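# Push the utility cart through a door into taped parking

## Task

Move the utility cart through the door that closes by itself and leave it parked in the yellow-taped area, every one of its four wheels fully inside the tape and none resting on the tape line. The three tubes in its top tray must remain upright there. The robot must not tip over or finish leaning. The cart must stay in place on its own at the end, not only because the robot is holding it.

## Robot and tools

ROBOT. A Hello Robot Stretch 4: an omni-wheel base, a mast with a lift, one arm that telescopes straight forward, a three-joint wrist and a two-finger gripper. It is roughly 1.6 m tall; the base rim lies within 0.23 m of the base frame origin. There is a single arm, so every joint command goes in one shared joints object.

FRAMES. Base frame: origin on the floor under the base centre, x forward, y left, z up. hand_pose (a point between the open fingertips, link pinch) is reported in this frame; with all wrist joints at 0 its axes line up with the base frame. Its printed position may be somewhat off. The odometry frame is the base frame as it was when the scene began; base_odometry counts wheel turns only, so wheel slip shows up as travel. Heading is positive to the left, from -3.142 to 3.142.

execute_actions. Argument actions: a list holding exactly one action, or empty (an empty list only returns state and pictures). Argument cameras: a list of names from head_camera, head_left_camera, head_right_camera, wrist_camera, all; omitted, null or ["all"] gives every camera, [] gives none, an unknown name rejects the call. An action contains base, joints or both, plus optional pace and contact_limits; alternatively it is just {"end_of_arm": "enable_torque"}, which re-powers wrist or gripper motors that shut off, holding them where they are.
- base: exactly one relative move from where the base last reported itself. translate_m: metres straight ahead (negative backward), -2 to 2. strafe_m: metres sideways, left positive, -2 to 2. rotate_rad: turn in place, counter-clockwise seen from above positive, -3.2 to 3.2.
- joints: absolute targets by name. lift_m 0 to 1.2 (m); arm_m 0 to 0.55 (m of extension); wrist_yaw_rad -1.134 to 4.276 (0 straight ahead, positive left, 3.14 tucked back, above 3.4 the arm may interfere); wrist_pitch_rad -1.117 to 4.259 (0 level, 1.57 pointing down); wrist_roll_rad -1.117 to 4.259 (0 fingers at equal height, positive clockwise viewed from behind); gripper_m -0.038 to 0.141 (fingertip gap in m; negative squeezes the tips together). Targets past a range are clipped and reported; any other bad value or unknown key rejects the call with no motion.
- pace: "slow", "default", "fast" or "max"; base speeds 0.1/0.3/0.4/0.6 m/s and 1/2/3/4 rad/s respectively, further reduced when the lift is above 0.2 (down to 0.3 m/s and 1 rad/s at 1.2).
- contact_limits: only {"arm_m": value}, 0 (lightest) to 0.75 (hardest), default 0.5; how hard the arm may press before halting.
Motions in one action start together and may finish at different times; no action runs beyond 15 s. A joint or the base left out of an action may still be driving toward an earlier target without the status showing it. Example: {"base": {"translate_m": 0.3}, "joints": {"gripper_m": 0.05}, "pace": "fast"}. To unfold the wrist at the start, send lift_m 0.4 with wrist_yaw_rad 0.

wait: seconds, 0 to 10; commands nothing and returns state and images. zoom_image: camera plus region [x0, y0, x1, y1] in pixels of that camera's most recent full image, origin top-left, at most 504 by 504. read_manual: only licence texts, no motion. finished_scene: scene = the current scene number; ends it irreversibly after the last command has been held and reports success. Replying with no tool call ends everything.

RESULTS. base_status and joint_status: "done" (for the base this means the wheels turned the commanded amount, slipping included); "off_target" (stopped short, may still push); "contact_stop_at_<key>" (something blocked it; that part then goes slack, a slack lift may sag, a slack base may roll); "limit_stop_at_<name>"; "time_out"; "torque_fault" (wrist/gripper motor overloaded and went limp until enable_torque). After a stop, later movement calls in the same reply are skipped. limit_stop_at_tilt means a lean above 6 degrees; lift, arm and wheels go slack until it eases. limit_stop_at_own_body means a self-collision guard fired (likely with wrist pitch below -0.2 and roll below -0.4 or above 4); move away from the body. on_its_own lists what this call did not command; "held at" is a target, not a position. joint_positions gives joint values; motor_effort is percent of maximum (peak in brackets), with fixed per-motor offsets and noise; for wheel_0, wheel_1, wheel_2 positive turns the base right. lidar_m: 12 distances from the base origin, sector 1 straight ahead then counter-clockwise in 30-degree steps (4 left, 7 behind, 10 right); "-" means nothing seen or closer than 0.25 m; it sees from about 0.15 m up to robot height and misses clear things and thin legs. wrist_depth_mm: a 7 by 7 grid of median depths (100 to 2000 mm, "-" unknown). turned_by_wheels vs turned_by_imu differing by over about 0.1 rad means a collision or slip; heading error is roughly their difference. base_tilt in degrees (forward and right positive) has a fixed bias up to about 1.5 degrees; a tilt different from the start suggests a wheel is on something.

CAMERAS. head_camera looks forward and down from the mast top (turn the base to look around); head_left_camera and head_right_camera are fisheyes beside it looking more steeply down and showing the base and arm; wrist_camera looks along the fingers, tips near the bottom of its image. Calibration is approximate.

GRIPPING. Command a gap smaller than the object; smaller squeezes harder. A firm grip shows as a clear gripper_m effort change; neither the position nor "done" proves a hold. If tips stick on a surface, raise the lift.

CAUTIONS. Avoid tipping: no turning or driving with over 1 kg held and arm_m above 0.2, especially at fast paces; steady pushes or pulls with the gripper high or a high contact limit can also tip it. Avoid dropping things, slamming, hard hits and heavy pushes; keep the cart's tubes standing. Hold-time is shorter robot motion time, so be efficient.

Each tool is called as name([rows], argument=value, ...), one row to a line, values as JSON.

## Session

execute_actions(actions=[])

Scene clock: 0.00 s.
base_odometry: x=+0.000 y=+0.000 heading=+0.000 (m, m, rad; odometry frame)
turned_by_wheels: +0.000 (rad since the last result)
turned_by_imu: +0.000 (rad since the last result)
base_tilt: forward=-0.9 right=-0.2 (deg)
lidar_m: 0.82 0.81 0.90 0.98 0.96 1.09 1.56 1.53 1.90 1.51 1.50 1.03
base_status: not commanded
joint_positions: lift_m=+0.193 arm_m=+0.002 wrist_yaw_rad=+3.085 wrist_pitch_rad=+0.011 wrist_roll_rad=+0.006 gripper_m=+0.057
joint_status: not commanded
motor_effort: lift_m=+18 arm_m=-1 wrist_yaw_rad=+1 wrist_pitch_rad=-7 wrist_roll_rad=-1 gripper_m=+0 wheel_0=+0 wheel_1=+0 wheel_2=+0 (%)
hand_pose: x=-0.1097 y=+0.1035 z=+0.3684 quat_wxyz=(+0.028, -0.005, +0.003, +1.000) (m; base frame)
wrist_depth_mm: - 138 - - 1863 1160 946 / - 119 160 - 1756 1182 960 / - 123 167 - 1808 1205 946 / 141 141 - - 1756 1205 960 / 1397 1756 - - 1537 1182 976 / 1160 1255 199 1281 200 1138 960 / 809 866 866 133 960 842 878
pictures: head_camera, head_left_camera, head_right_camera, wrist_camera
Images, in order (width x height): head_camera 420x560, head_left_camera 420x672, head_right_camera 420x672, wrist_camera 616x392.

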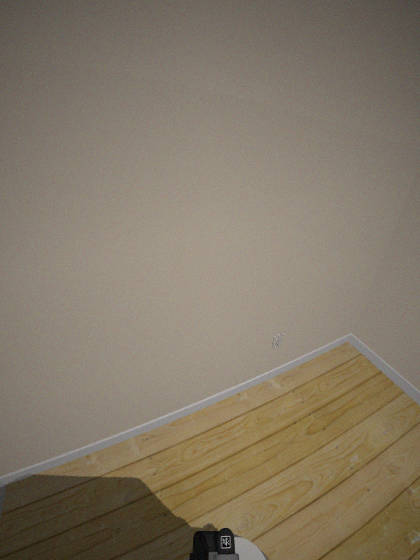

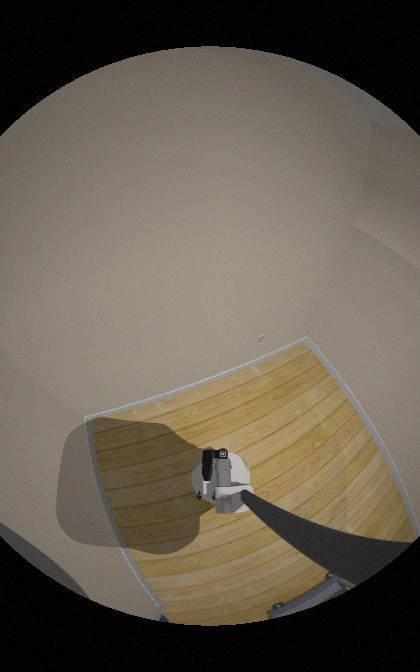

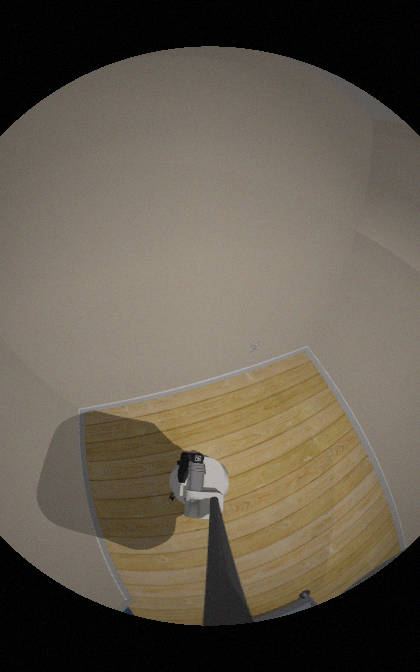

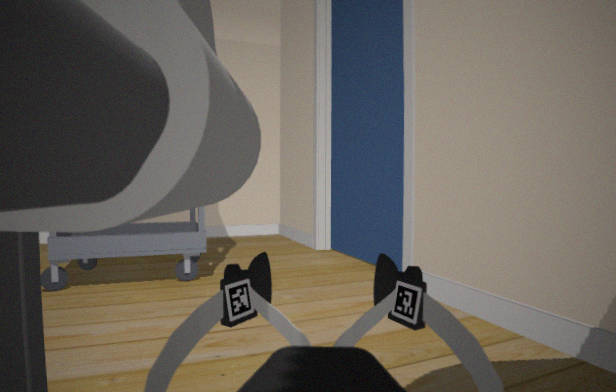

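execute_actions([
  {"base":{"rotate_rad":3.0}},
])

Scene clock: 3.00 s.
base_odometry: x=+0.000 y=+0.000 heading=+3.000 (m, m, rad; odometry frame)
turned_by_wheels: +3.000 (rad since the last result)
turned_by_imu: +3.045 (rad since the last result)
base_tilt: forward=-0.8 right=-0.2 (deg)
lidar_m: 1.45 1.52 2.09 1.52 1.49 1.14 0.85 0.81 0.86 1.01 0.97 1.03
base_status: done
joint_positions: lift_m=+0.193 arm_m=+0.002 wrist_yaw_rad=+3.085 wrist_pitch_rad=+0.011 wrist_roll_rad=+0.006 gripper_m=+0.057
joint_status: not commanded
motor_effort: lift_m=+18(18) arm_m=-1(1) wrist_yaw_rad=-1(2) wrist_pitch_rad=-7(8) wrist_roll_rad=+0(1) gripper_m=-2(2) wheel_0=-1(4) wheel_1=+0(6) wheel_2=-1(8) (%)
hand_pose: x=-0.1097 y=+0.1035 z=+0.3684 quat_wxyz=(+0.028, -0.005, +0.003, +1.000) (m; base frame)
wrist_depth_mm: - 139 946 1078 1255 1430 1336 / - 119 159 1098 1255 1464 1397 / - 122 167 1078 1229 1464 1430 / 141 141 931 1098 1255 1464 1397 / 798 891 976 1098 1229 1464 1397 / 809 891 198 1078 200 1308 1255 / 809 842 891 133 946 831 904
pictures: head_camera, head_left_camera, head_right_camera, wrist_camera
camera_calibration (this result's frames):
wrist_camera: T_world_to_cam=[[0.012881, 0.999781, 0.0164965, -0.100167], [0.0530468, 0.0157914, -0.998467, 0.422234], [-0.998509, 0.0137363, -0.0528318, 0.137305], [0, 0, 0, 1]] pos_world=[0.115992, 0.0915918, 0.430493]
Images, in order (width x height): head_camera 420x560, head_left_camera 420x672, head_right_camera 420x672, wrist_camera 616x392.

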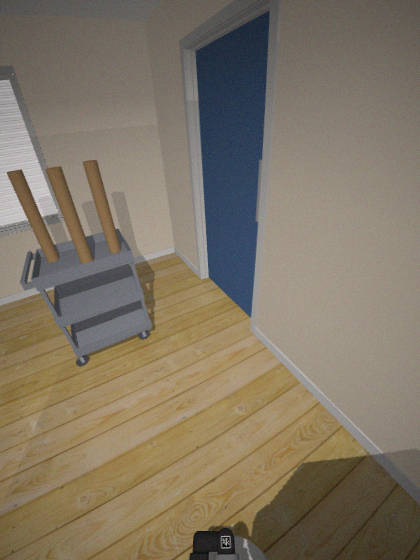

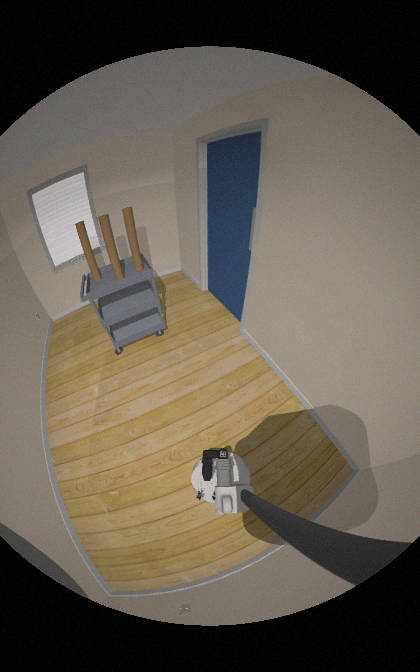

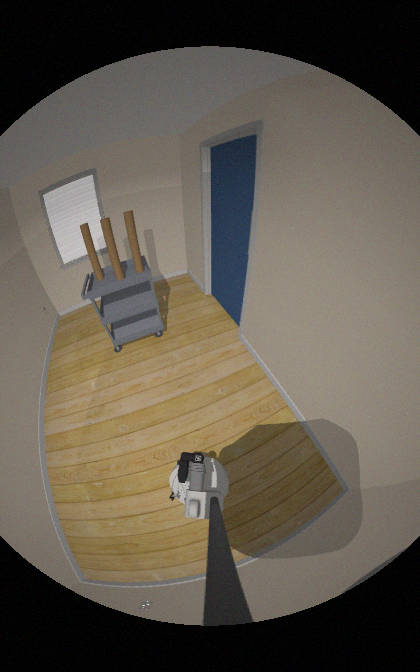

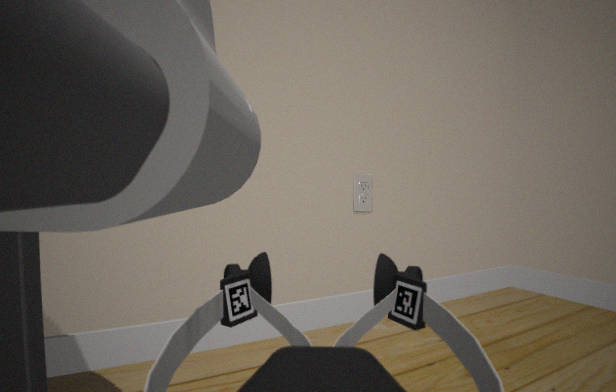

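execute_actions([
  {"base":{"rotate_rad":-1.13}},
], cameras=[])

execute_actions([
  {"base":{"translate_m":0.55},"pace":"fast"},
], cameras=[])

execute_actions([
  {"base":{"strafe_m":1.55},"pace":"fast"},
], cameras=["head_camera","head_left_camera","wrist_camera"])

Scene clock: 6.60 s.
base_odometry: x=+0.000 y=+0.000 heading=+1.870 (m, m, rad; odometry frame)
turned_by_wheels: -1.130 (rad since the last result)
turned_by_imu: -1.146 (rad since the last result)
base_tilt: forward=-0.9 right=-0.2 (deg)
lidar_m: 0.98 1.01 1.32 1.52 1.57 1.61 1.49 1.27 0.86 0.80 0.85 1.05
base_status: done
joint_positions: lift_m=+0.193 arm_m=+0.002 wrist_yaw_rad=+3.085 wrist_pitch_rad=+0.011 wrist_roll_rad=+0.006 gripper_m=+0.057
joint_status: not commanded
motor_effort: lift_m=+18(19) arm_m=-1(1) wrist_yaw_rad=-2(0) wrist_pitch_rad=-9(9) wrist_roll_rad=+2(3) gripper_m=-3(2) wheel_0=+0(5) wheel_1=-1(5) wheel_2=+0(5) (%)
hand_pose: x=-0.1097 y=+0.1035 z=+0.3684 quat_wxyz=(+0.028, -0.005, +0.003, +1.000) (m; base frame)
wrist_depth_mm: - 138 1576 1618 1618 1661 1661 / - 119 160 1618 1708 1661 1708 / - 123 167 1661 1618 1661 1708 / 141 141 1618 1661 1661 1708 1661 / 1397 1618 1576 1618 1661 1661 1708 / 1160 1281 198 1308 200 1281 1281 / 820 878 878 134 960 831 891
pictures: none
No camera images: the call's "cameras" was empty. Leave "cameras" out to get every camera's image.

Scene clock: 9.33 s.
base_odometry: x=-0.162 y=+0.526 heading=+1.870 (m, m, rad; odometry frame)
turned_by_wheels: +0.000 (rad since the last result)
turned_by_imu: +0.002 (rad since the last result)
base_tilt: forward=-0.8 right=-0.3 (deg)
lidar_m: 0.42 0.43 0.58 1.58 1.60 2.19 2.05 1.23 0.82 0.78 0.67 0.46
base_status: done
joint_positions: lift_m=+0.193 arm_m=+0.002 wrist_yaw_rad=+3.085 wrist_pitch_rad=+0.011 wrist_roll_rad=+0.006 gripper_m=+0.057
joint_status: not commanded
motor_effort: lift_m=+18(18) arm_m=-1(1) wrist_yaw_rad=+1(0) wrist_pitch_rad=-10(9) wrist_roll_rad=-1(0) gripper_m=-4(4) wheel_0=+0(5) wheel_1=+0(7) wheel_2=+0(11) (%)
hand_pose: x=-0.1097 y=+0.1035 z=+0.3684 quat_wxyz=(+0.028, -0.005, +0.003, +1.000) (m; base frame)
wrist_depth_mm: - 138 - - - - - / - 119 159 - - - - / - 123 167 - - - - / 141 141 - - - - - / 1308 1921 - - - - - / 1138 1281 198 1336 201 1308 1281 / 809 866 878 133 946 842 891
pictures: none
No camera images: the call's "cameras" was empty. Leave "cameras" out to get every camera's image.

Scene clock: 14.43 s.
base_odometry: x=-1.643 y=+0.069 heading=+1.870 (m, m, rad; odometry frame)
turned_by_wheels: +0.000 (rad since the last result)
turned_by_imu: -0.002 (rad since the last result)
base_tilt: forward=-1.0 right=-0.3 (deg)
lidar_m: 0.41 0.42 0.57 1.10 0.62 0.42 0.40 2.23 2.49 1.80 0.50 0.45
base_status: done
joint_positions: lift_m=+0.193 arm_m=+0.002 wrist_yaw_rad=+3.085 wrist_pitch_rad=+0.011 wrist_roll_rad=+0.006 gripper_m=+0.057
joint_status: not commanded
motor_effort: lift_m=+19(18) arm_m=-1(1) wrist_yaw_rad=+1(2) wrist_pitch_rad=-10(9) wrist_roll_rad=-1(1) gripper_m=-3(5) wheel_0=+1(12) wheel_1=+1(10) wheel_2=-1(0) (%)
hand_pose: x=-0.1097 y=+0.1035 z=+0.3684 quat_wxyz=(+0.028, -0.005, +0.003, +1.000) (m; base frame)
wrist_depth_mm: - 138 517 831 820 - 1661 / - 119 160 - - - 1661 / - 123 167 530 535 544 1576 / 141 141 525 - - - 1708 / 1708 - - - - - 1756 / 1160 1308 198 842 200 732 1160 / 809 878 842 133 539 559 854
pictures: head_camera, head_left_camera, wrist_camera
camera_calibration (this result's frames):
wrist_camera: T_world_to_cam=[[0.0128891, 0.999781, 0.0164969, -0.100169], [0.0530469, 0.0157914, -0.998467, 0.422227], [-0.998509, 0.0137444, -0.0528317, 0.137307], [0, 0, 0, 1]] pos_world=[0.115996, 0.0915922, 0.430486]
Images, in order (width x height): head_camera 420x560, head_left_camera 420x672, wrist_camera 616x392.

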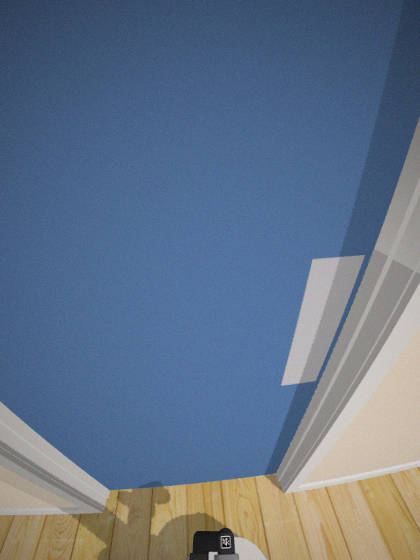

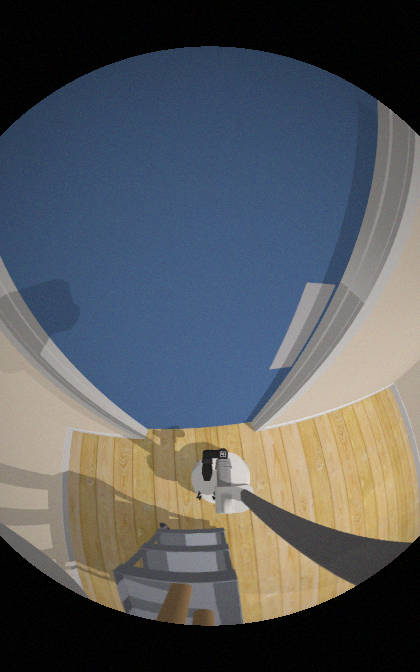

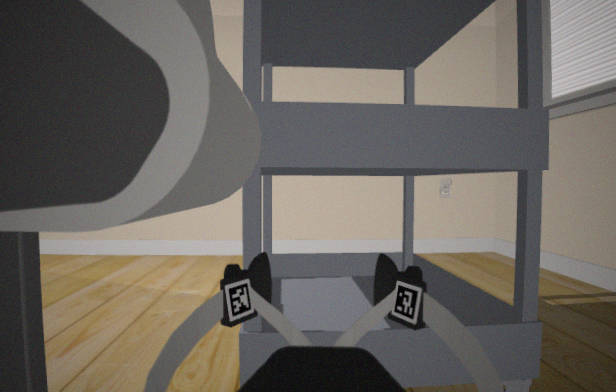

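execute_actions([
  {"base":{"rotate_rad":0.05}},
], cameras=[])

execute_actions([
  {"base":{"translate_m":0.8},"pace":"slow"},
], cameras=["head_camera","head_left_camera","head_right_camera"])

Scene clock: 15.63 s.
base_odometry: x=-1.643 y=+0.069 heading=+1.920 (m, m, rad; odometry frame)
turned_by_wheels: +0.050 (rad since the last result)
turned_by_imu: +0.051 (rad since the last result)
base_tilt: forward=-1.0 right=-0.2 (deg)
lidar_m: 0.40 0.44 0.60 1.30 0.59 0.42 0.40 2.25 2.47 1.44 0.47 0.44
base_status: done
joint_positions: lift_m=+0.193 arm_m=+0.002 wrist_yaw_rad=+3.085 wrist_pitch_rad=+0.011 wrist_roll_rad=+0.006 gripper_m=+0.057
joint_status: not commanded
motor_effort: lift_m=+19(18) arm_m=-1(1) wrist_yaw_rad=-1(1) wrist_pitch_rad=-9(7) wrist_roll_rad=+0(1) gripper_m=-3(5) wheel_0=+0(2) wheel_1=+0(0) wheel_2=+1(4) (%)
hand_pose: x=-0.1097 y=+0.1035 z=+0.3684 quat_wxyz=(+0.028, -0.005, +0.003, +1.000) (m; base frame)
wrist_depth_mm: - 138 - 831 820 - 1661 / - 119 160 1078 - - 1756 / - 123 167 521 525 525 530 / 141 141 530 - - - 1708 / 1756 - - 1138 - - 1708 / 1160 1255 197 854 200 768 1078 / 820 878 891 133 535 535 535
pictures: none
No camera images: the call's "cameras" was empty. Leave "cameras" out to get every camera's image.

action 0: "base": translate_m = 0.8 would last too long for one action: at the pace "slow" translate_m can be at most 0.766 in either direction: name a faster pace, or command the rest in another action

execute_actions([
  {"base":{"translate_m":0.7},"pace":"slow"},
], cameras=["head_camera","head_left_camera","head_right_camera"])

Scene clock: 24.23 s.
base_odometry: x=-1.883 y=+0.727 heading=+1.920 (m, m, rad; odometry frame)
turned_by_wheels: +0.000 (rad since the last result)
turned_by_imu: +0.004 (rad since the last result)
base_tilt: forward=-0.9 right=-0.1 (deg)
lidar_m: 0.25 0.25 0.25 0.25 0.41 1.14 1.09 0.46 0.39 0.86 2.40 1.98
base_status: done
joint_positions: lift_m=+0.193 arm_m=+0.002 wrist_yaw_rad=+3.086 wrist_pitch_rad=+0.011 wrist_roll_rad=+0.006 gripper_m=+0.057
joint_status: not commanded
motor_effort: lift_m=+19(18) arm_m=-1(1) wrist_yaw_rad=-3(7) wrist_pitch_rad=-9(7) wrist_roll_rad=+0(0) gripper_m=-6(2) wheel_0=+1(9) wheel_1=+2(8) wheel_2=-1(11) (%)
hand_pose: x=-0.1098 y=+0.1032 z=+0.3684 quat_wxyz=(+0.028, -0.005, +0.003, +1.000) (m; base frame)
wrist_depth_mm: - 138 - - - - 1808 / - 118 158 1499 1308 - 1863 / - 122 167 - 1863 - 1921 / 141 141 - - - - 1983 / 1756 - - 1808 1205 - 1808 / 1138 1281 198 1281 200 1281 1281 / 809 866 904 133 946 842 917
pictures: head_camera, head_left_camera, head_right_camera
Images, in order (width x height): head_camera 420x560, head_left_camera 420x672, head_right_camera 420x672.

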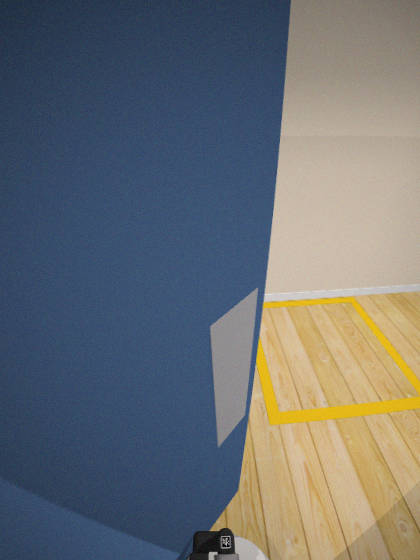

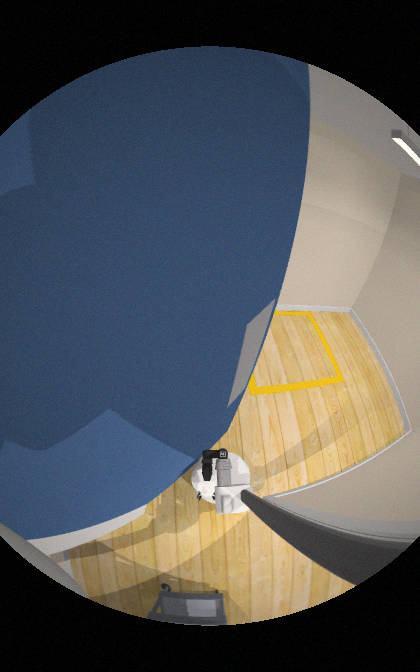

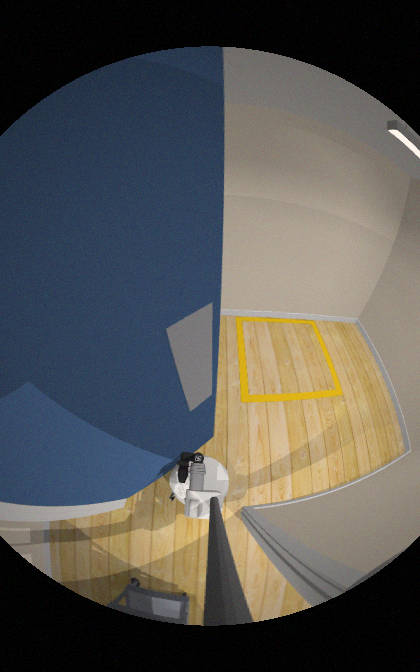

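execute_actions([
  {"base":{"translate_m":-0.55},"pace":"slow"},
], cameras=[])

execute_actions([
  {"base":{"rotate_rad":-3.08},"joints":{"lift_m":0.4}},
], cameras=["head_camera","head_left_camera","head_right_camera"])

Scene clock: 33.30 s.
base_odometry: x=-1.695 y=+0.210 heading=+1.920 (m, m, rad; odometry frame)
turned_by_wheels: +0.000 (rad since the last result)
turned_by_imu: +0.002 (rad since the last result)
base_tilt: forward=-0.9 right=-0.2 (deg)
lidar_m: 0.25 0.28 0.39 0.75 1.45 0.57 0.55 2.42 2.46 0.80 0.36 0.28
base_status: done
joint_positions: lift_m=+0.193 arm_m=+0.002 wrist_yaw_rad=+3.086 wrist_pitch_rad=+0.011 wrist_roll_rad=+0.006 gripper_m=+0.057
joint_status: not commanded
motor_effort: lift_m=+18(18) arm_m=-1(1) wrist_yaw_rad=+0(2) wrist_pitch_rad=-9(9) wrist_roll_rad=-2(2) gripper_m=-1(2) wheel_0=+0(4) wheel_1=+1(3) wheel_2=-1(5) (%)
hand_pose: x=-0.1098 y=+0.1034 z=+0.3684 quat_wxyz=(+0.028, -0.005, +0.003, +1.000) (m; base frame)
wrist_depth_mm: - 139 - 778 831 809 1863 / - 119 159 1182 - - 1921 / - 123 167 676 668 668 1921 / 141 141 - - - - 1921 / 1708 - - 1281 1281 - 1756 / 1160 1308 198 683 200 683 1255 / 820 878 891 134 842 691 891
pictures: none
No camera images: the call's "cameras" was empty. Leave "cameras" out to get every camera's image.

Scene clock: 36.13 s.
base_odometry: x=-1.695 y=+0.210 heading=-1.160 (m, m, rad; odometry frame)
turned_by_wheels: -3.080 (rad since the last result)
turned_by_imu: -3.125 (rad since the last result)
base_tilt: forward=-1.0 right=-0.2 (deg)
lidar_m: 0.55 2.43 2.41 0.69 0.36 0.27 0.26 0.29 0.40 0.89 1.45 0.56
base_status: done
joint_positions: lift_m=+0.400 arm_m=+0.003 wrist_yaw_rad=+3.086 wrist_pitch_rad=+0.011 wrist_roll_rad=+0.006 gripper_m=+0.057
joint_status: all done
motor_effort: lift_m=+20(23) arm_m=-1(1) wrist_yaw_rad=-1(3) wrist_pitch_rad=-8(9) wrist_roll_rad=-2(1) gripper_m=-4(0) wheel_0=+1(6) wheel_1=+1(6) wheel_2=-1(6) (%)
hand_pose: x=-0.1097 y=+0.1035 z=+0.5750 quat_wxyz=(+0.028, -0.005, +0.003, +1.000) (m; base frame)
wrist_depth_mm: - 138 387 389 387 384 349 / - 119 159 389 389 382 357 / - 123 167 389 392 387 357 / 141 141 394 394 392 387 359 / 399 399 394 397 392 389 359 / 404 402 198 397 200 394 362 / 402 407 402 134 394 394 357
pictures: head_camera, head_left_camera, head_right_camera
Images, in order (width x height): head_camera 420x560, head_left_camera 420x672, head_right_camera 420x672.

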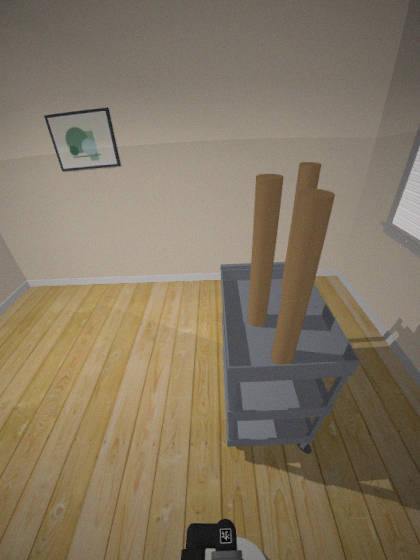

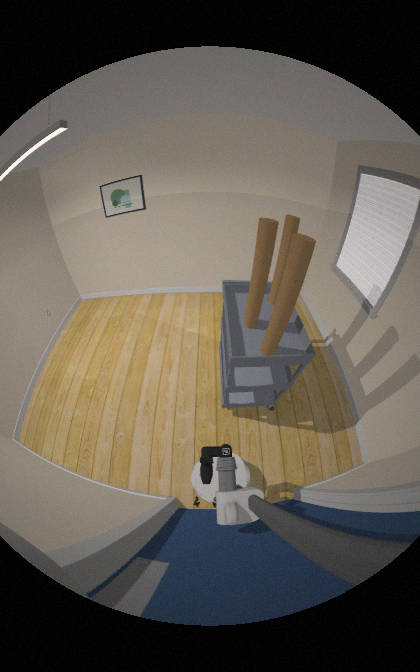

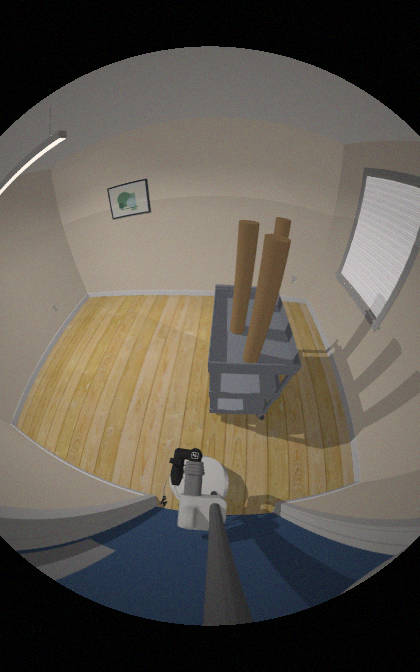

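execute_actions([
  {"base":{"strafe_m":-0.15},"joints":{"wrist_yaw_rad":0,"gripper_m":0.141}},
], cameras=[])

execute_actions([
  {"joints":{"wrist_roll_rad":1.57,"lift_m":0.305,"wrist_pitch_rad":0}},
])

Scene clock: 38.97 s.
base_odometry: x=-1.832 y=+0.150 heading=-1.160 (m, m, rad; odometry frame)
turned_by_wheels: +0.000 (rad since the last result)
turned_by_imu: +0.001 (rad since the last result)
base_tilt: forward=-0.9 right=-0.2 (deg)
lidar_m: 0.54 2.41 2.56 0.72 0.37 0.28 0.27 0.29 0.41 0.90 1.30 0.56
base_status: done
joint_positions: lift_m=+0.400 arm_m=+0.003 wrist_yaw_rad=+0.001 wrist_pitch_rad=+0.011 wrist_roll_rad=+0.006 gripper_m=+0.141
joint_status: all done
motor_effort: lift_m=+20(20) arm_m=-1(1) wrist_yaw_rad=+1(5) wrist_pitch_rad=-8(8) wrist_roll_rad=+1(2) gripper_m=+3(5) wheel_0=+0(6) wheel_1=+1(6) wheel_2=+0(1) (%)
hand_pose: x=+0.4619 y=-0.0873 z=+0.5750 quat_wxyz=(+1.000, +0.003, +0.005, +0.000) (m; base frame)
wrist_depth_mm: - 338 340 340 340 342 338 / - - 539 544 544 525 1921 / - - - - - 1983 1983 / - - - - - - 1983 / - 349 732 866 878 661 1921 / 1808 340 332 325 319 197 312 / 1255 343 332 142 320 317 312
pictures: none
No camera images: the call's "cameras" was empty. Leave "cameras" out to get every camera's image.

Scene clock: 40.47 s.
base_odometry: x=-1.832 y=+0.150 heading=-1.160 (m, m, rad; odometry frame)
turned_by_wheels: +0.000 (rad since the last result)
turned_by_imu: +0.000 (rad since the last result)
base_tilt: forward=-0.9 right=-0.2 (deg)
lidar_m: 0.53 2.42 2.55 0.71 0.38 0.27 0.26 0.28 0.43 0.90 1.30 0.56
base_status: not commanded
joint_positions: lift_m=+0.305 arm_m=+0.003 wrist_yaw_rad=+0.000 wrist_pitch_rad=+0.003 wrist_roll_rad=+1.570 gripper_m=+0.141
joint_status: all done
motor_effort: lift_m=+16(15) arm_m=-1(1) wrist_yaw_rad=-1(0) wrist_pitch_rad=-10(11) wrist_roll_rad=+1(5) gripper_m=+3(4) wheel_0=+0(0) wheel_1=+1(1) wheel_2=+0(0) (%)
hand_pose: x=+0.4619 y=-0.0873 z=+0.4827 quat_wxyz=(+0.708, +0.707, +0.001, -0.001) (m; base frame)
wrist_depth_mm: 397 - - 310 1921 1118 484 / 394 574 - 312 1808 715 535 / 389 564 - 317 - 778 521 / 394 574 - 320 - 778 517 / 394 539 917 324 1808 715 512 / 399 504 332 327 1618 196 525 / 399 - - 132 - 1078 492
pictures: head_camera, head_left_camera, head_right_camera, wrist_camera
camera_calibration (this result's frames):
wrist_camera: T_world_to_cam=[[0.0405091, -0.0242115, -0.998886, 0.469267], [-0.0420425, 0.99878, -0.0259139, 0.169322], [0.998294, 0.0430454, 0.0394417, -0.247609], [0, 0, 0, 1]] pos_world=[0.235296, -0.147095, 0.482898]
Images, in order (width x height): head_camera 420x560, head_left_camera 420x672, head_right_camera 420x672, wrist_camera 616x392.

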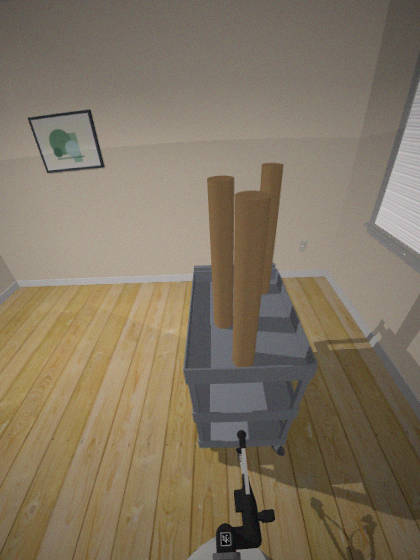

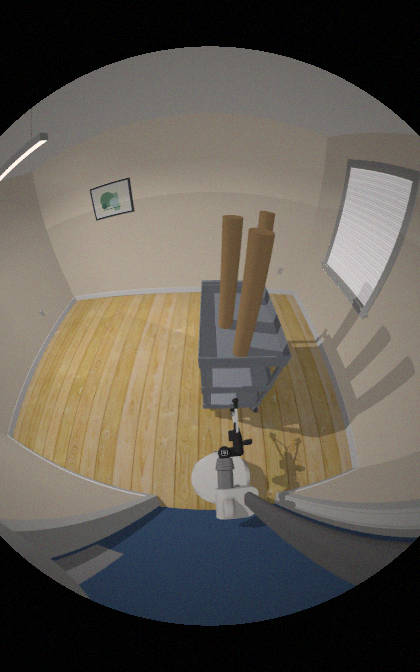

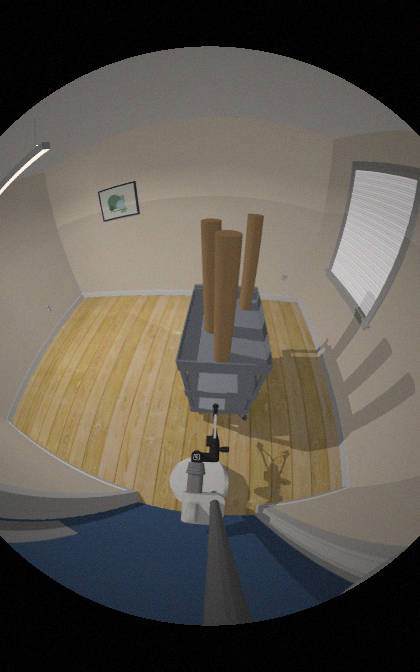

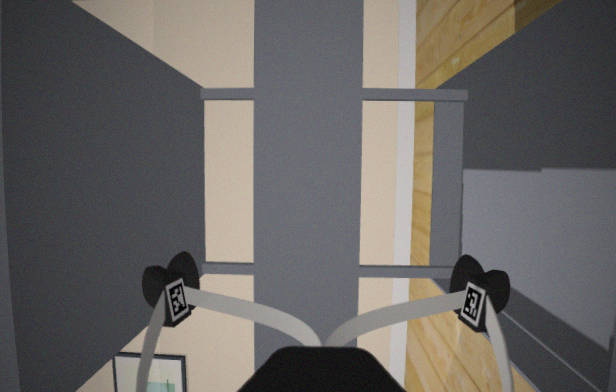

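execute_actions([
  {"base":{"translate_m":0.105},"joints":{"lift_m":0.315}},
], cameras=["wrist_camera"])

execute_actions([
  {"joints":{"gripper_m":0.02}},
], cameras=["wrist_camera","head_camera"])

Scene clock: 42.47 s.
base_odometry: x=-1.790 y=+0.054 heading=-1.160 (m, m, rad; odometry frame)
turned_by_wheels: +0.000 (rad since the last result)
turned_by_imu: +0.001 (rad since the last result)
base_tilt: forward=-0.9 right=-0.2 (deg)
lidar_m: 0.43 2.30 2.57 1.09 0.52 0.38 0.37 0.40 0.53 1.24 1.29 0.46
base_status: done
joint_positions: lift_m=+0.315 arm_m=+0.003 wrist_yaw_rad=+0.000 wrist_pitch_rad=+0.003 wrist_roll_rad=+1.570 gripper_m=+0.141
joint_status: all done
motor_effort: lift_m=+21(23) arm_m=-1(1) wrist_yaw_rad=-1(3) wrist_pitch_rad=-11(9) wrist_roll_rad=+1(1) gripper_m=-1(0) wheel_0=+0(5) wheel_1=+0(3) wheel_2=+0(7) (%)
hand_pose: x=+0.4619 y=-0.0873 z=+0.4922 quat_wxyz=(+0.708, +0.707, +0.001, -0.001) (m; base frame)
wrist_depth_mm: 379 1921 1983 208 208 1138 500 / 382 544 788 210 209 750 530 / 375 549 1863 212 212 788 535 / 379 559 1921 214 213 788 530 / 379 521 820 216 1708 732 535 / 384 488 220 220 217 198 539 / 387 535 - 132 1661 1098 488
pictures: wrist_camera
camera_calibration (this result's frames):
wrist_camera: T_world_to_cam=[[0.0405076, -0.0242033, -0.998886, 0.478846], [-0.04198, 0.998783, -0.0259032, 0.169554], [0.998297, 0.0429825, 0.0394422, -0.247988], [0, 0, 0, 1]] pos_world=[0.235286, -0.147099, 0.492486]
Images, in order (width x height): wrist_camera 616x392.

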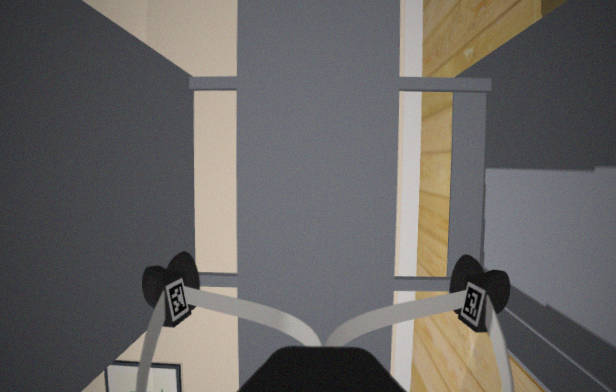

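Scene clock: 44.67 s.
base_odometry: x=-1.790 y=+0.054 heading=-1.160 (m, m, rad; odometry frame)
turned_by_wheels: +0.000 (rad since the last result)
turned_by_imu: +0.001 (rad since the last result)
base_tilt: forward=-0.9 right=-0.2 (deg)
lidar_m: 0.42 2.29 2.55 1.09 0.52 0.39 0.37 0.40 0.53 1.24 1.30 0.43
base_status: not commanded
joint_positions: lift_m=+0.315 arm_m=+0.003 wrist_yaw_rad=+0.001 wrist_pitch_rad=-0.002 wrist_roll_rad=+1.570 gripper_m=+0.021
joint_status: all done
motor_effort: lift_m=+19(21) arm_m=-1(1) wrist_yaw_rad=-1(5) wrist_pitch_rad=+4(6) wrist_roll_rad=+1(0) gripper_m=-32(33) wheel_0=+0(0) wheel_1=+0(0) wheel_2=+1(1) (%)
hand_pose: x=+0.4620 y=-0.0871 z=+0.4939 quat_wxyz=(+0.707, +0.707, +0.000, +0.001) (m; base frame)
wrist_depth_mm: 375 585 1863 195 193 1160 504 / 375 530 788 197 194 750 539 / 370 535 798 198 197 778 549 / 375 544 809 200 198 788 544 / 373 549 741 202 201 788 544 / 382 473 189 204 202 178 539 / 382 - - 205 205 1118 488
pictures: head_camera, wrist_camera
camera_calibration (this result's frames):
wrist_camera: T_world_to_cam=[[0.0455756, -0.0238306, -0.998677, 0.478057], [-0.0424384, 0.998767, -0.0257695, 0.169573], [0.998059, 0.0435567, 0.0445081, -0.250453], [0, 0, 0, 1]] pos_world=[0.235375, -0.147062, 0.492941]
Images, in order (width x height): head_camera 420x560, wrist_camera 616x392.

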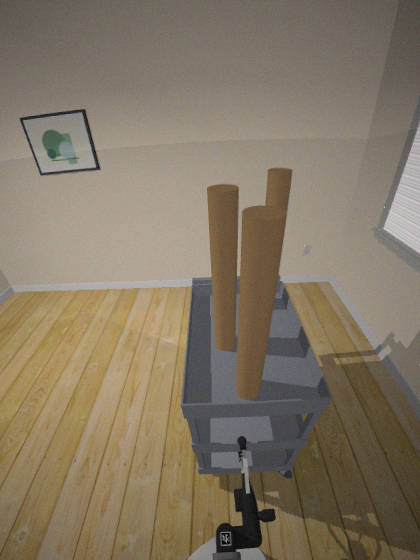

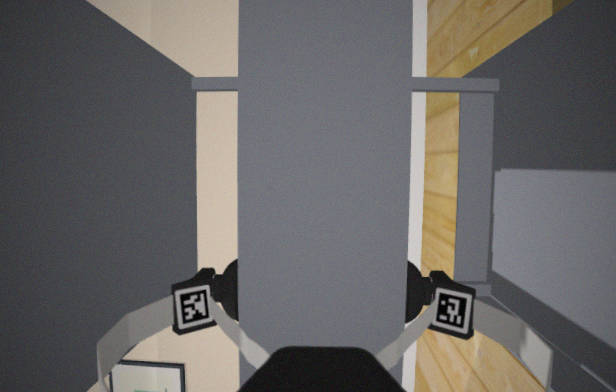

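The grip is firm. Next is a strafe to line up with the doorway, then a slow reverse.

execute_actions([
  {"base":{"strafe_m":0.17},"pace":"slow"},
], cameras=["head_camera"])

execute_actions([
  {"base":{"translate_m":-0.45},"pace":"slow"},
])

Scene clock: 47.77 s.
base_odometry: x=-1.634 y=+0.122 heading=-1.160 (m, m, rad; odometry frame)
turned_by_wheels: -0.001 (rad since the last result)
turned_by_imu: -0.001 (rad since the last result)
base_tilt: forward=-0.9 right=-0.1 (deg)
lidar_m: 0.42 2.30 2.40 1.08 0.40 0.38 0.37 0.40 0.56 1.32 1.49 0.42
base_status: done
joint_positions: lift_m=+0.315 arm_m=+0.003 wrist_yaw_rad=-0.007 wrist_pitch_rad=-0.003 wrist_roll_rad=+1.570 gripper_m=+0.021
joint_status: not commanded
on_its_own: wrist_yaw_rad is at rest, and its effort (+20) is outside its rest range (-13 to +13)
motor_effort: lift_m=+19(19) arm_m=-1(1) wrist_yaw_rad=+20(29) wrist_pitch_rad=+6(6) wrist_roll_rad=+0(3) gripper_m=-26(29) wheel_0=-4(10) wheel_1=-2(3) wheel_2=-3(4) (%)
hand_pose: x=+0.4613 y=-0.0894 z=+0.4941 quat_wxyz=(+0.707, +0.707, -0.003, -0.001) (m; base frame)
wrist_depth_mm: 373 530 707 167 167 707 554 / 377 535 723 174 173 741 544 / 373 539 741 181 180 750 544 / 373 544 723 188 187 798 539 / 373 544 809 197 196 759 535 / 382 477 189 206 201 176 508 / 377 - - 210 212 1138 433
pictures: head_camera
Images, in order (width x height): head_camera 420x560.

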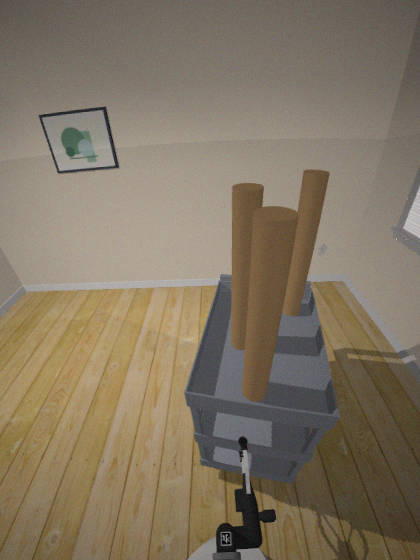

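Scene clock: 53.57 s.
base_odometry: x=-1.814 y=+0.534 heading=-1.160 (m, m, rad; odometry frame)
turned_by_wheels: +0.001 (rad since the last result)
turned_by_imu: +0.004 (rad since the last result)
base_tilt: forward=-1.0 right=-0.2 (deg)
lidar_m: 0.41 0.41 0.30 0.30 2.44 0.26 0.25 - 0.25 0.32 1.46 0.46
base_status: done
joint_positions: lift_m=+0.315 arm_m=+0.003 wrist_yaw_rad=+0.011 wrist_pitch_rad=-0.002 wrist_roll_rad=+1.571 gripper_m=+0.021
joint_status: not commanded
on_its_own: wrist_yaw_rad is at rest, and its effort (-30) is outside its rest range (-13 to +13)
motor_effort: lift_m=+18(19) arm_m=-1(1) wrist_yaw_rad=-30(33) wrist_pitch_rad=+0(5) wrist_roll_rad=-3(3) gripper_m=-31(34) wheel_0=+3(5) wheel_1=+0(7) wheel_2=+6(13) (%)
hand_pose: x=+0.4628 y=-0.0843 z=+0.4937 quat_wxyz=(+0.707, +0.707, +0.003, +0.004) (m; base frame)
wrist_depth_mm: 375 - - 217 216 1182 768 / 377 535 - 214 213 1160 508 / 373 539 798 212 212 778 539 / 377 544 798 208 207 788 539 / 375 539 750 206 204 788 539 / 382 480 196 204 200 179 535 / 382 539 - 200 200 699 500
pictures: head_camera, head_left_camera, head_right_camera, wrist_camera
camera_calibration (this result's frames):
wrist_camera: T_world_to_cam=[[0.0449962, -0.0228123, -0.998727, 0.47834], [-0.0520881, 0.998326, -0.0251499, 0.170945], [0.997628, 0.0531535, 0.0437326, -0.250018], [0, 0, 0, 1]] pos_world=[0.236806, -0.146458, 0.492964]
Images, in order (width x height): head_camera 420x560, head_left_camera 420x672, head_right_camera 420x672, wrist_camera 616x392.

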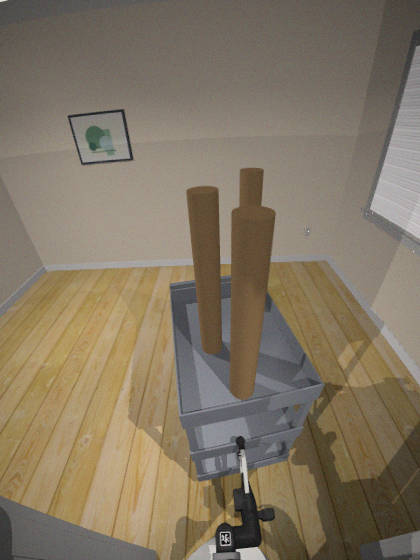

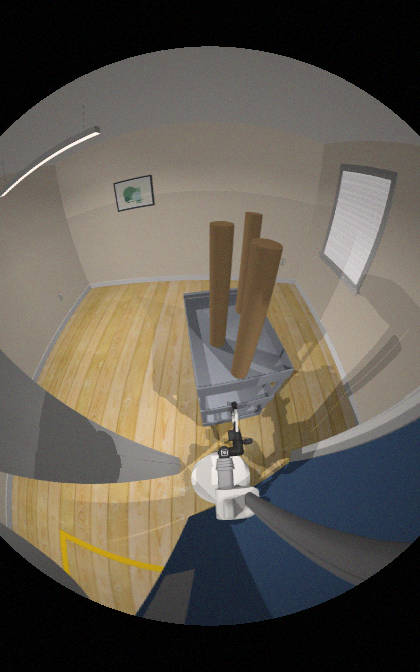

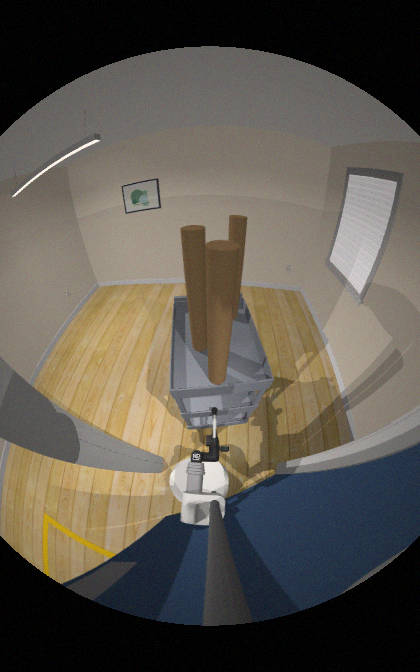

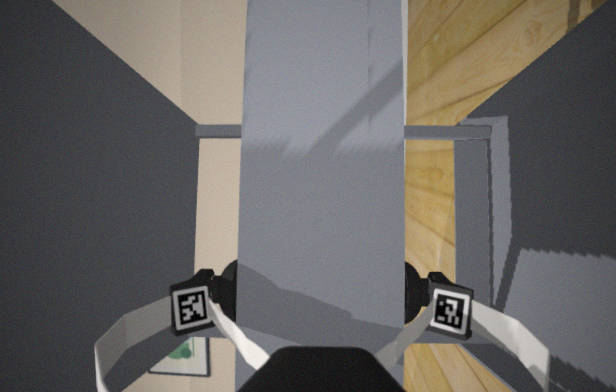

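execute_actions([
  {"base":{"translate_m":-0.35},"pace":"slow"},
], cameras=["head_camera","head_left_camera","head_right_camera"])

Scene clock: 58.53 s.
base_odometry: x=-1.954 y=+0.855 heading=-1.159 (m, m, rad; odometry frame)
turned_by_wheels: +0.001 (rad since the last result)
turned_by_imu: +0.004 (rad since the last result)
base_tilt: forward=-1.0 right=-0.2 (deg)
lidar_m: 0.41 0.42 0.52 1.65 2.42 1.79 0.25 0.25 - 0.25 0.33 0.44
base_status: done
joint_positions: lift_m=+0.315 arm_m=+0.003 wrist_yaw_rad=+0.009 wrist_pitch_rad=-0.002 wrist_roll_rad=+1.571 gripper_m=+0.021
joint_status: not commanded
on_its_own: wrist_yaw_rad is at rest, and its effort (-25) is outside its rest range (-13 to +13)
motor_effort: lift_m=+18(18) arm_m=-1(1) wrist_yaw_rad=-25(30) wrist_pitch_rad=+4(2) wrist_roll_rad=+0(2) gripper_m=-28(34) wheel_0=+4(3) wheel_1=-1(3) wheel_2=+5(13) (%)
hand_pose: x=+0.4627 y=-0.0847 z=+0.4937 quat_wxyz=(+0.707, +0.707, +0.003, +0.004) (m; base frame)
wrist_depth_mm: 377 - - 210 209 1160 768 / 377 539 - 209 208 1078 535 / 373 544 798 208 206 788 539 / 375 544 809 207 206 788 535 / 377 544 741 204 204 788 539 / 379 480 196 203 202 178 539 / 382 544 - 202 200 854 500
pictures: head_camera, head_left_camera, head_right_camera
Images, in order (width x height): head_camera 420x560, head_left_camera 420x672, head_right_camera 420x672.

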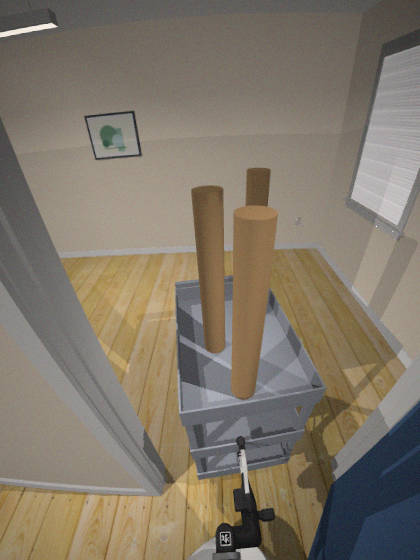

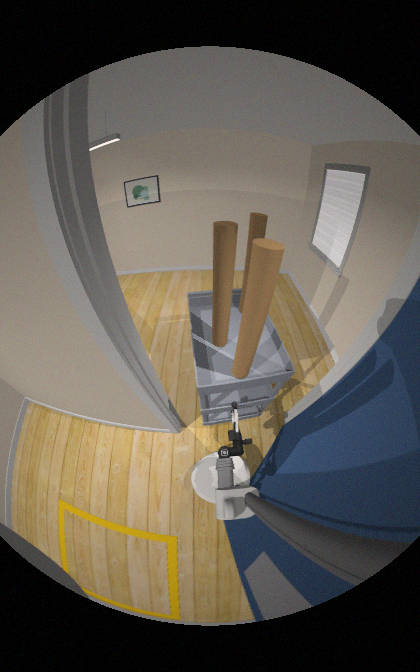

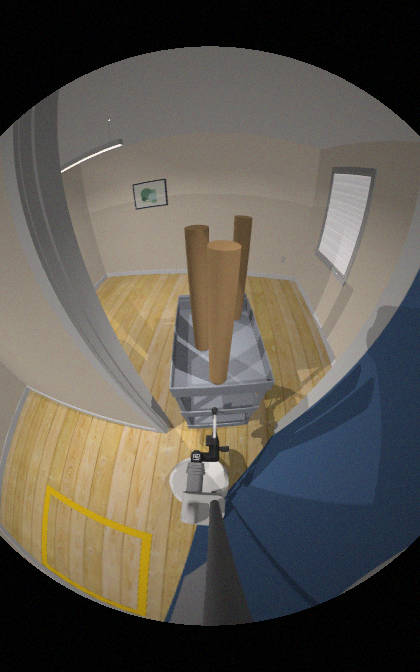

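execute_actions([
  {"base":{"translate_m":-0.3},"pace":"slow"},
], cameras=["head_camera","head_left_camera","head_right_camera"])

Scene clock: 63.07 s.
base_odometry: x=-2.074 y=+1.129 heading=-1.158 (m, m, rad; odometry frame)
turned_by_wheels: +0.000 (rad since the last result)
turned_by_imu: +0.003 (rad since the last result)
base_tilt: forward=-0.9 right=-0.2 (deg)
lidar_m: 0.41 0.43 0.98 2.35 1.98 1.48 1.42 1.50 - 0.25 0.28 0.45
base_status: done
joint_positions: lift_m=+0.315 arm_m=+0.003 wrist_yaw_rad=+0.009 wrist_pitch_rad=-0.002 wrist_roll_rad=+1.571 gripper_m=+0.021
joint_status: not commanded
on_its_own: wrist_yaw_rad is at rest, and its effort (-25) is outside its rest range (-13 to +13)
motor_effort: lift_m=+18(18) arm_m=-1(1) wrist_yaw_rad=-25(26) wrist_pitch_rad=+2(4) wrist_roll_rad=-2(2) gripper_m=-33(31) wheel_0=+1(2) wheel_1=-1(5) wheel_2=+6(12) (%)
hand_pose: x=+0.4627 y=-0.0849 z=+0.4937 quat_wxyz=(+0.707, +0.707, +0.002, +0.004) (m; base frame)
wrist_depth_mm: 375 - - 206 204 1182 488 / 377 535 - 206 204 768 544 / 375 539 809 205 204 788 544 / 375 544 831 204 203 788 544 / 373 539 750 204 203 778 539 / 382 473 197 204 202 179 535 / 382 535 - 202 202 1138 496
pictures: head_camera, head_left_camera, head_right_camera
Images, in order (width x height): head_camera 420x560, head_left_camera 420x672, head_right_camera 420x672.

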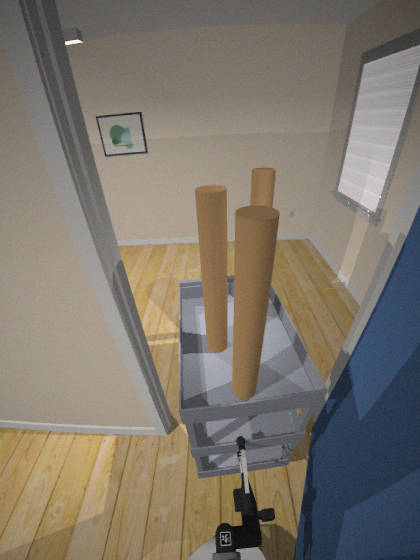

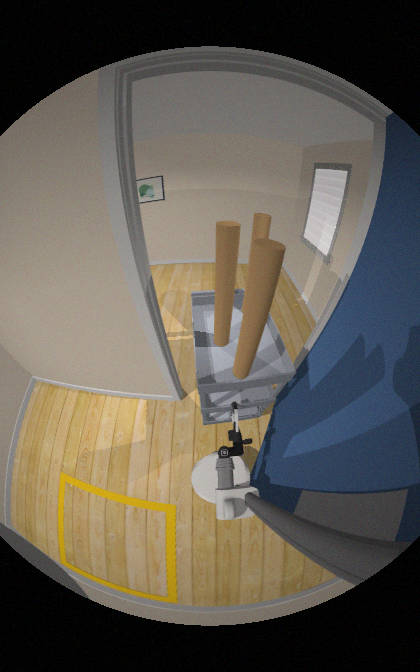

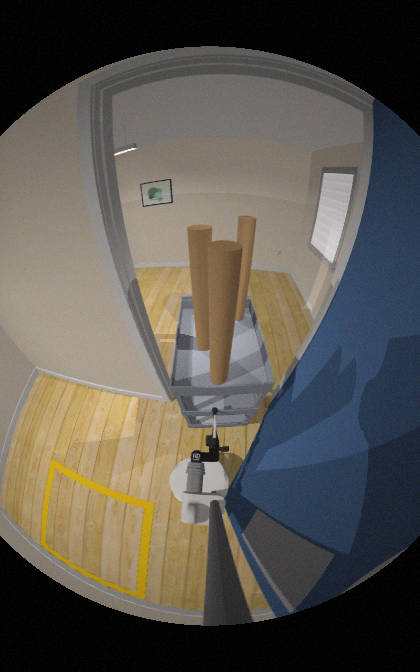

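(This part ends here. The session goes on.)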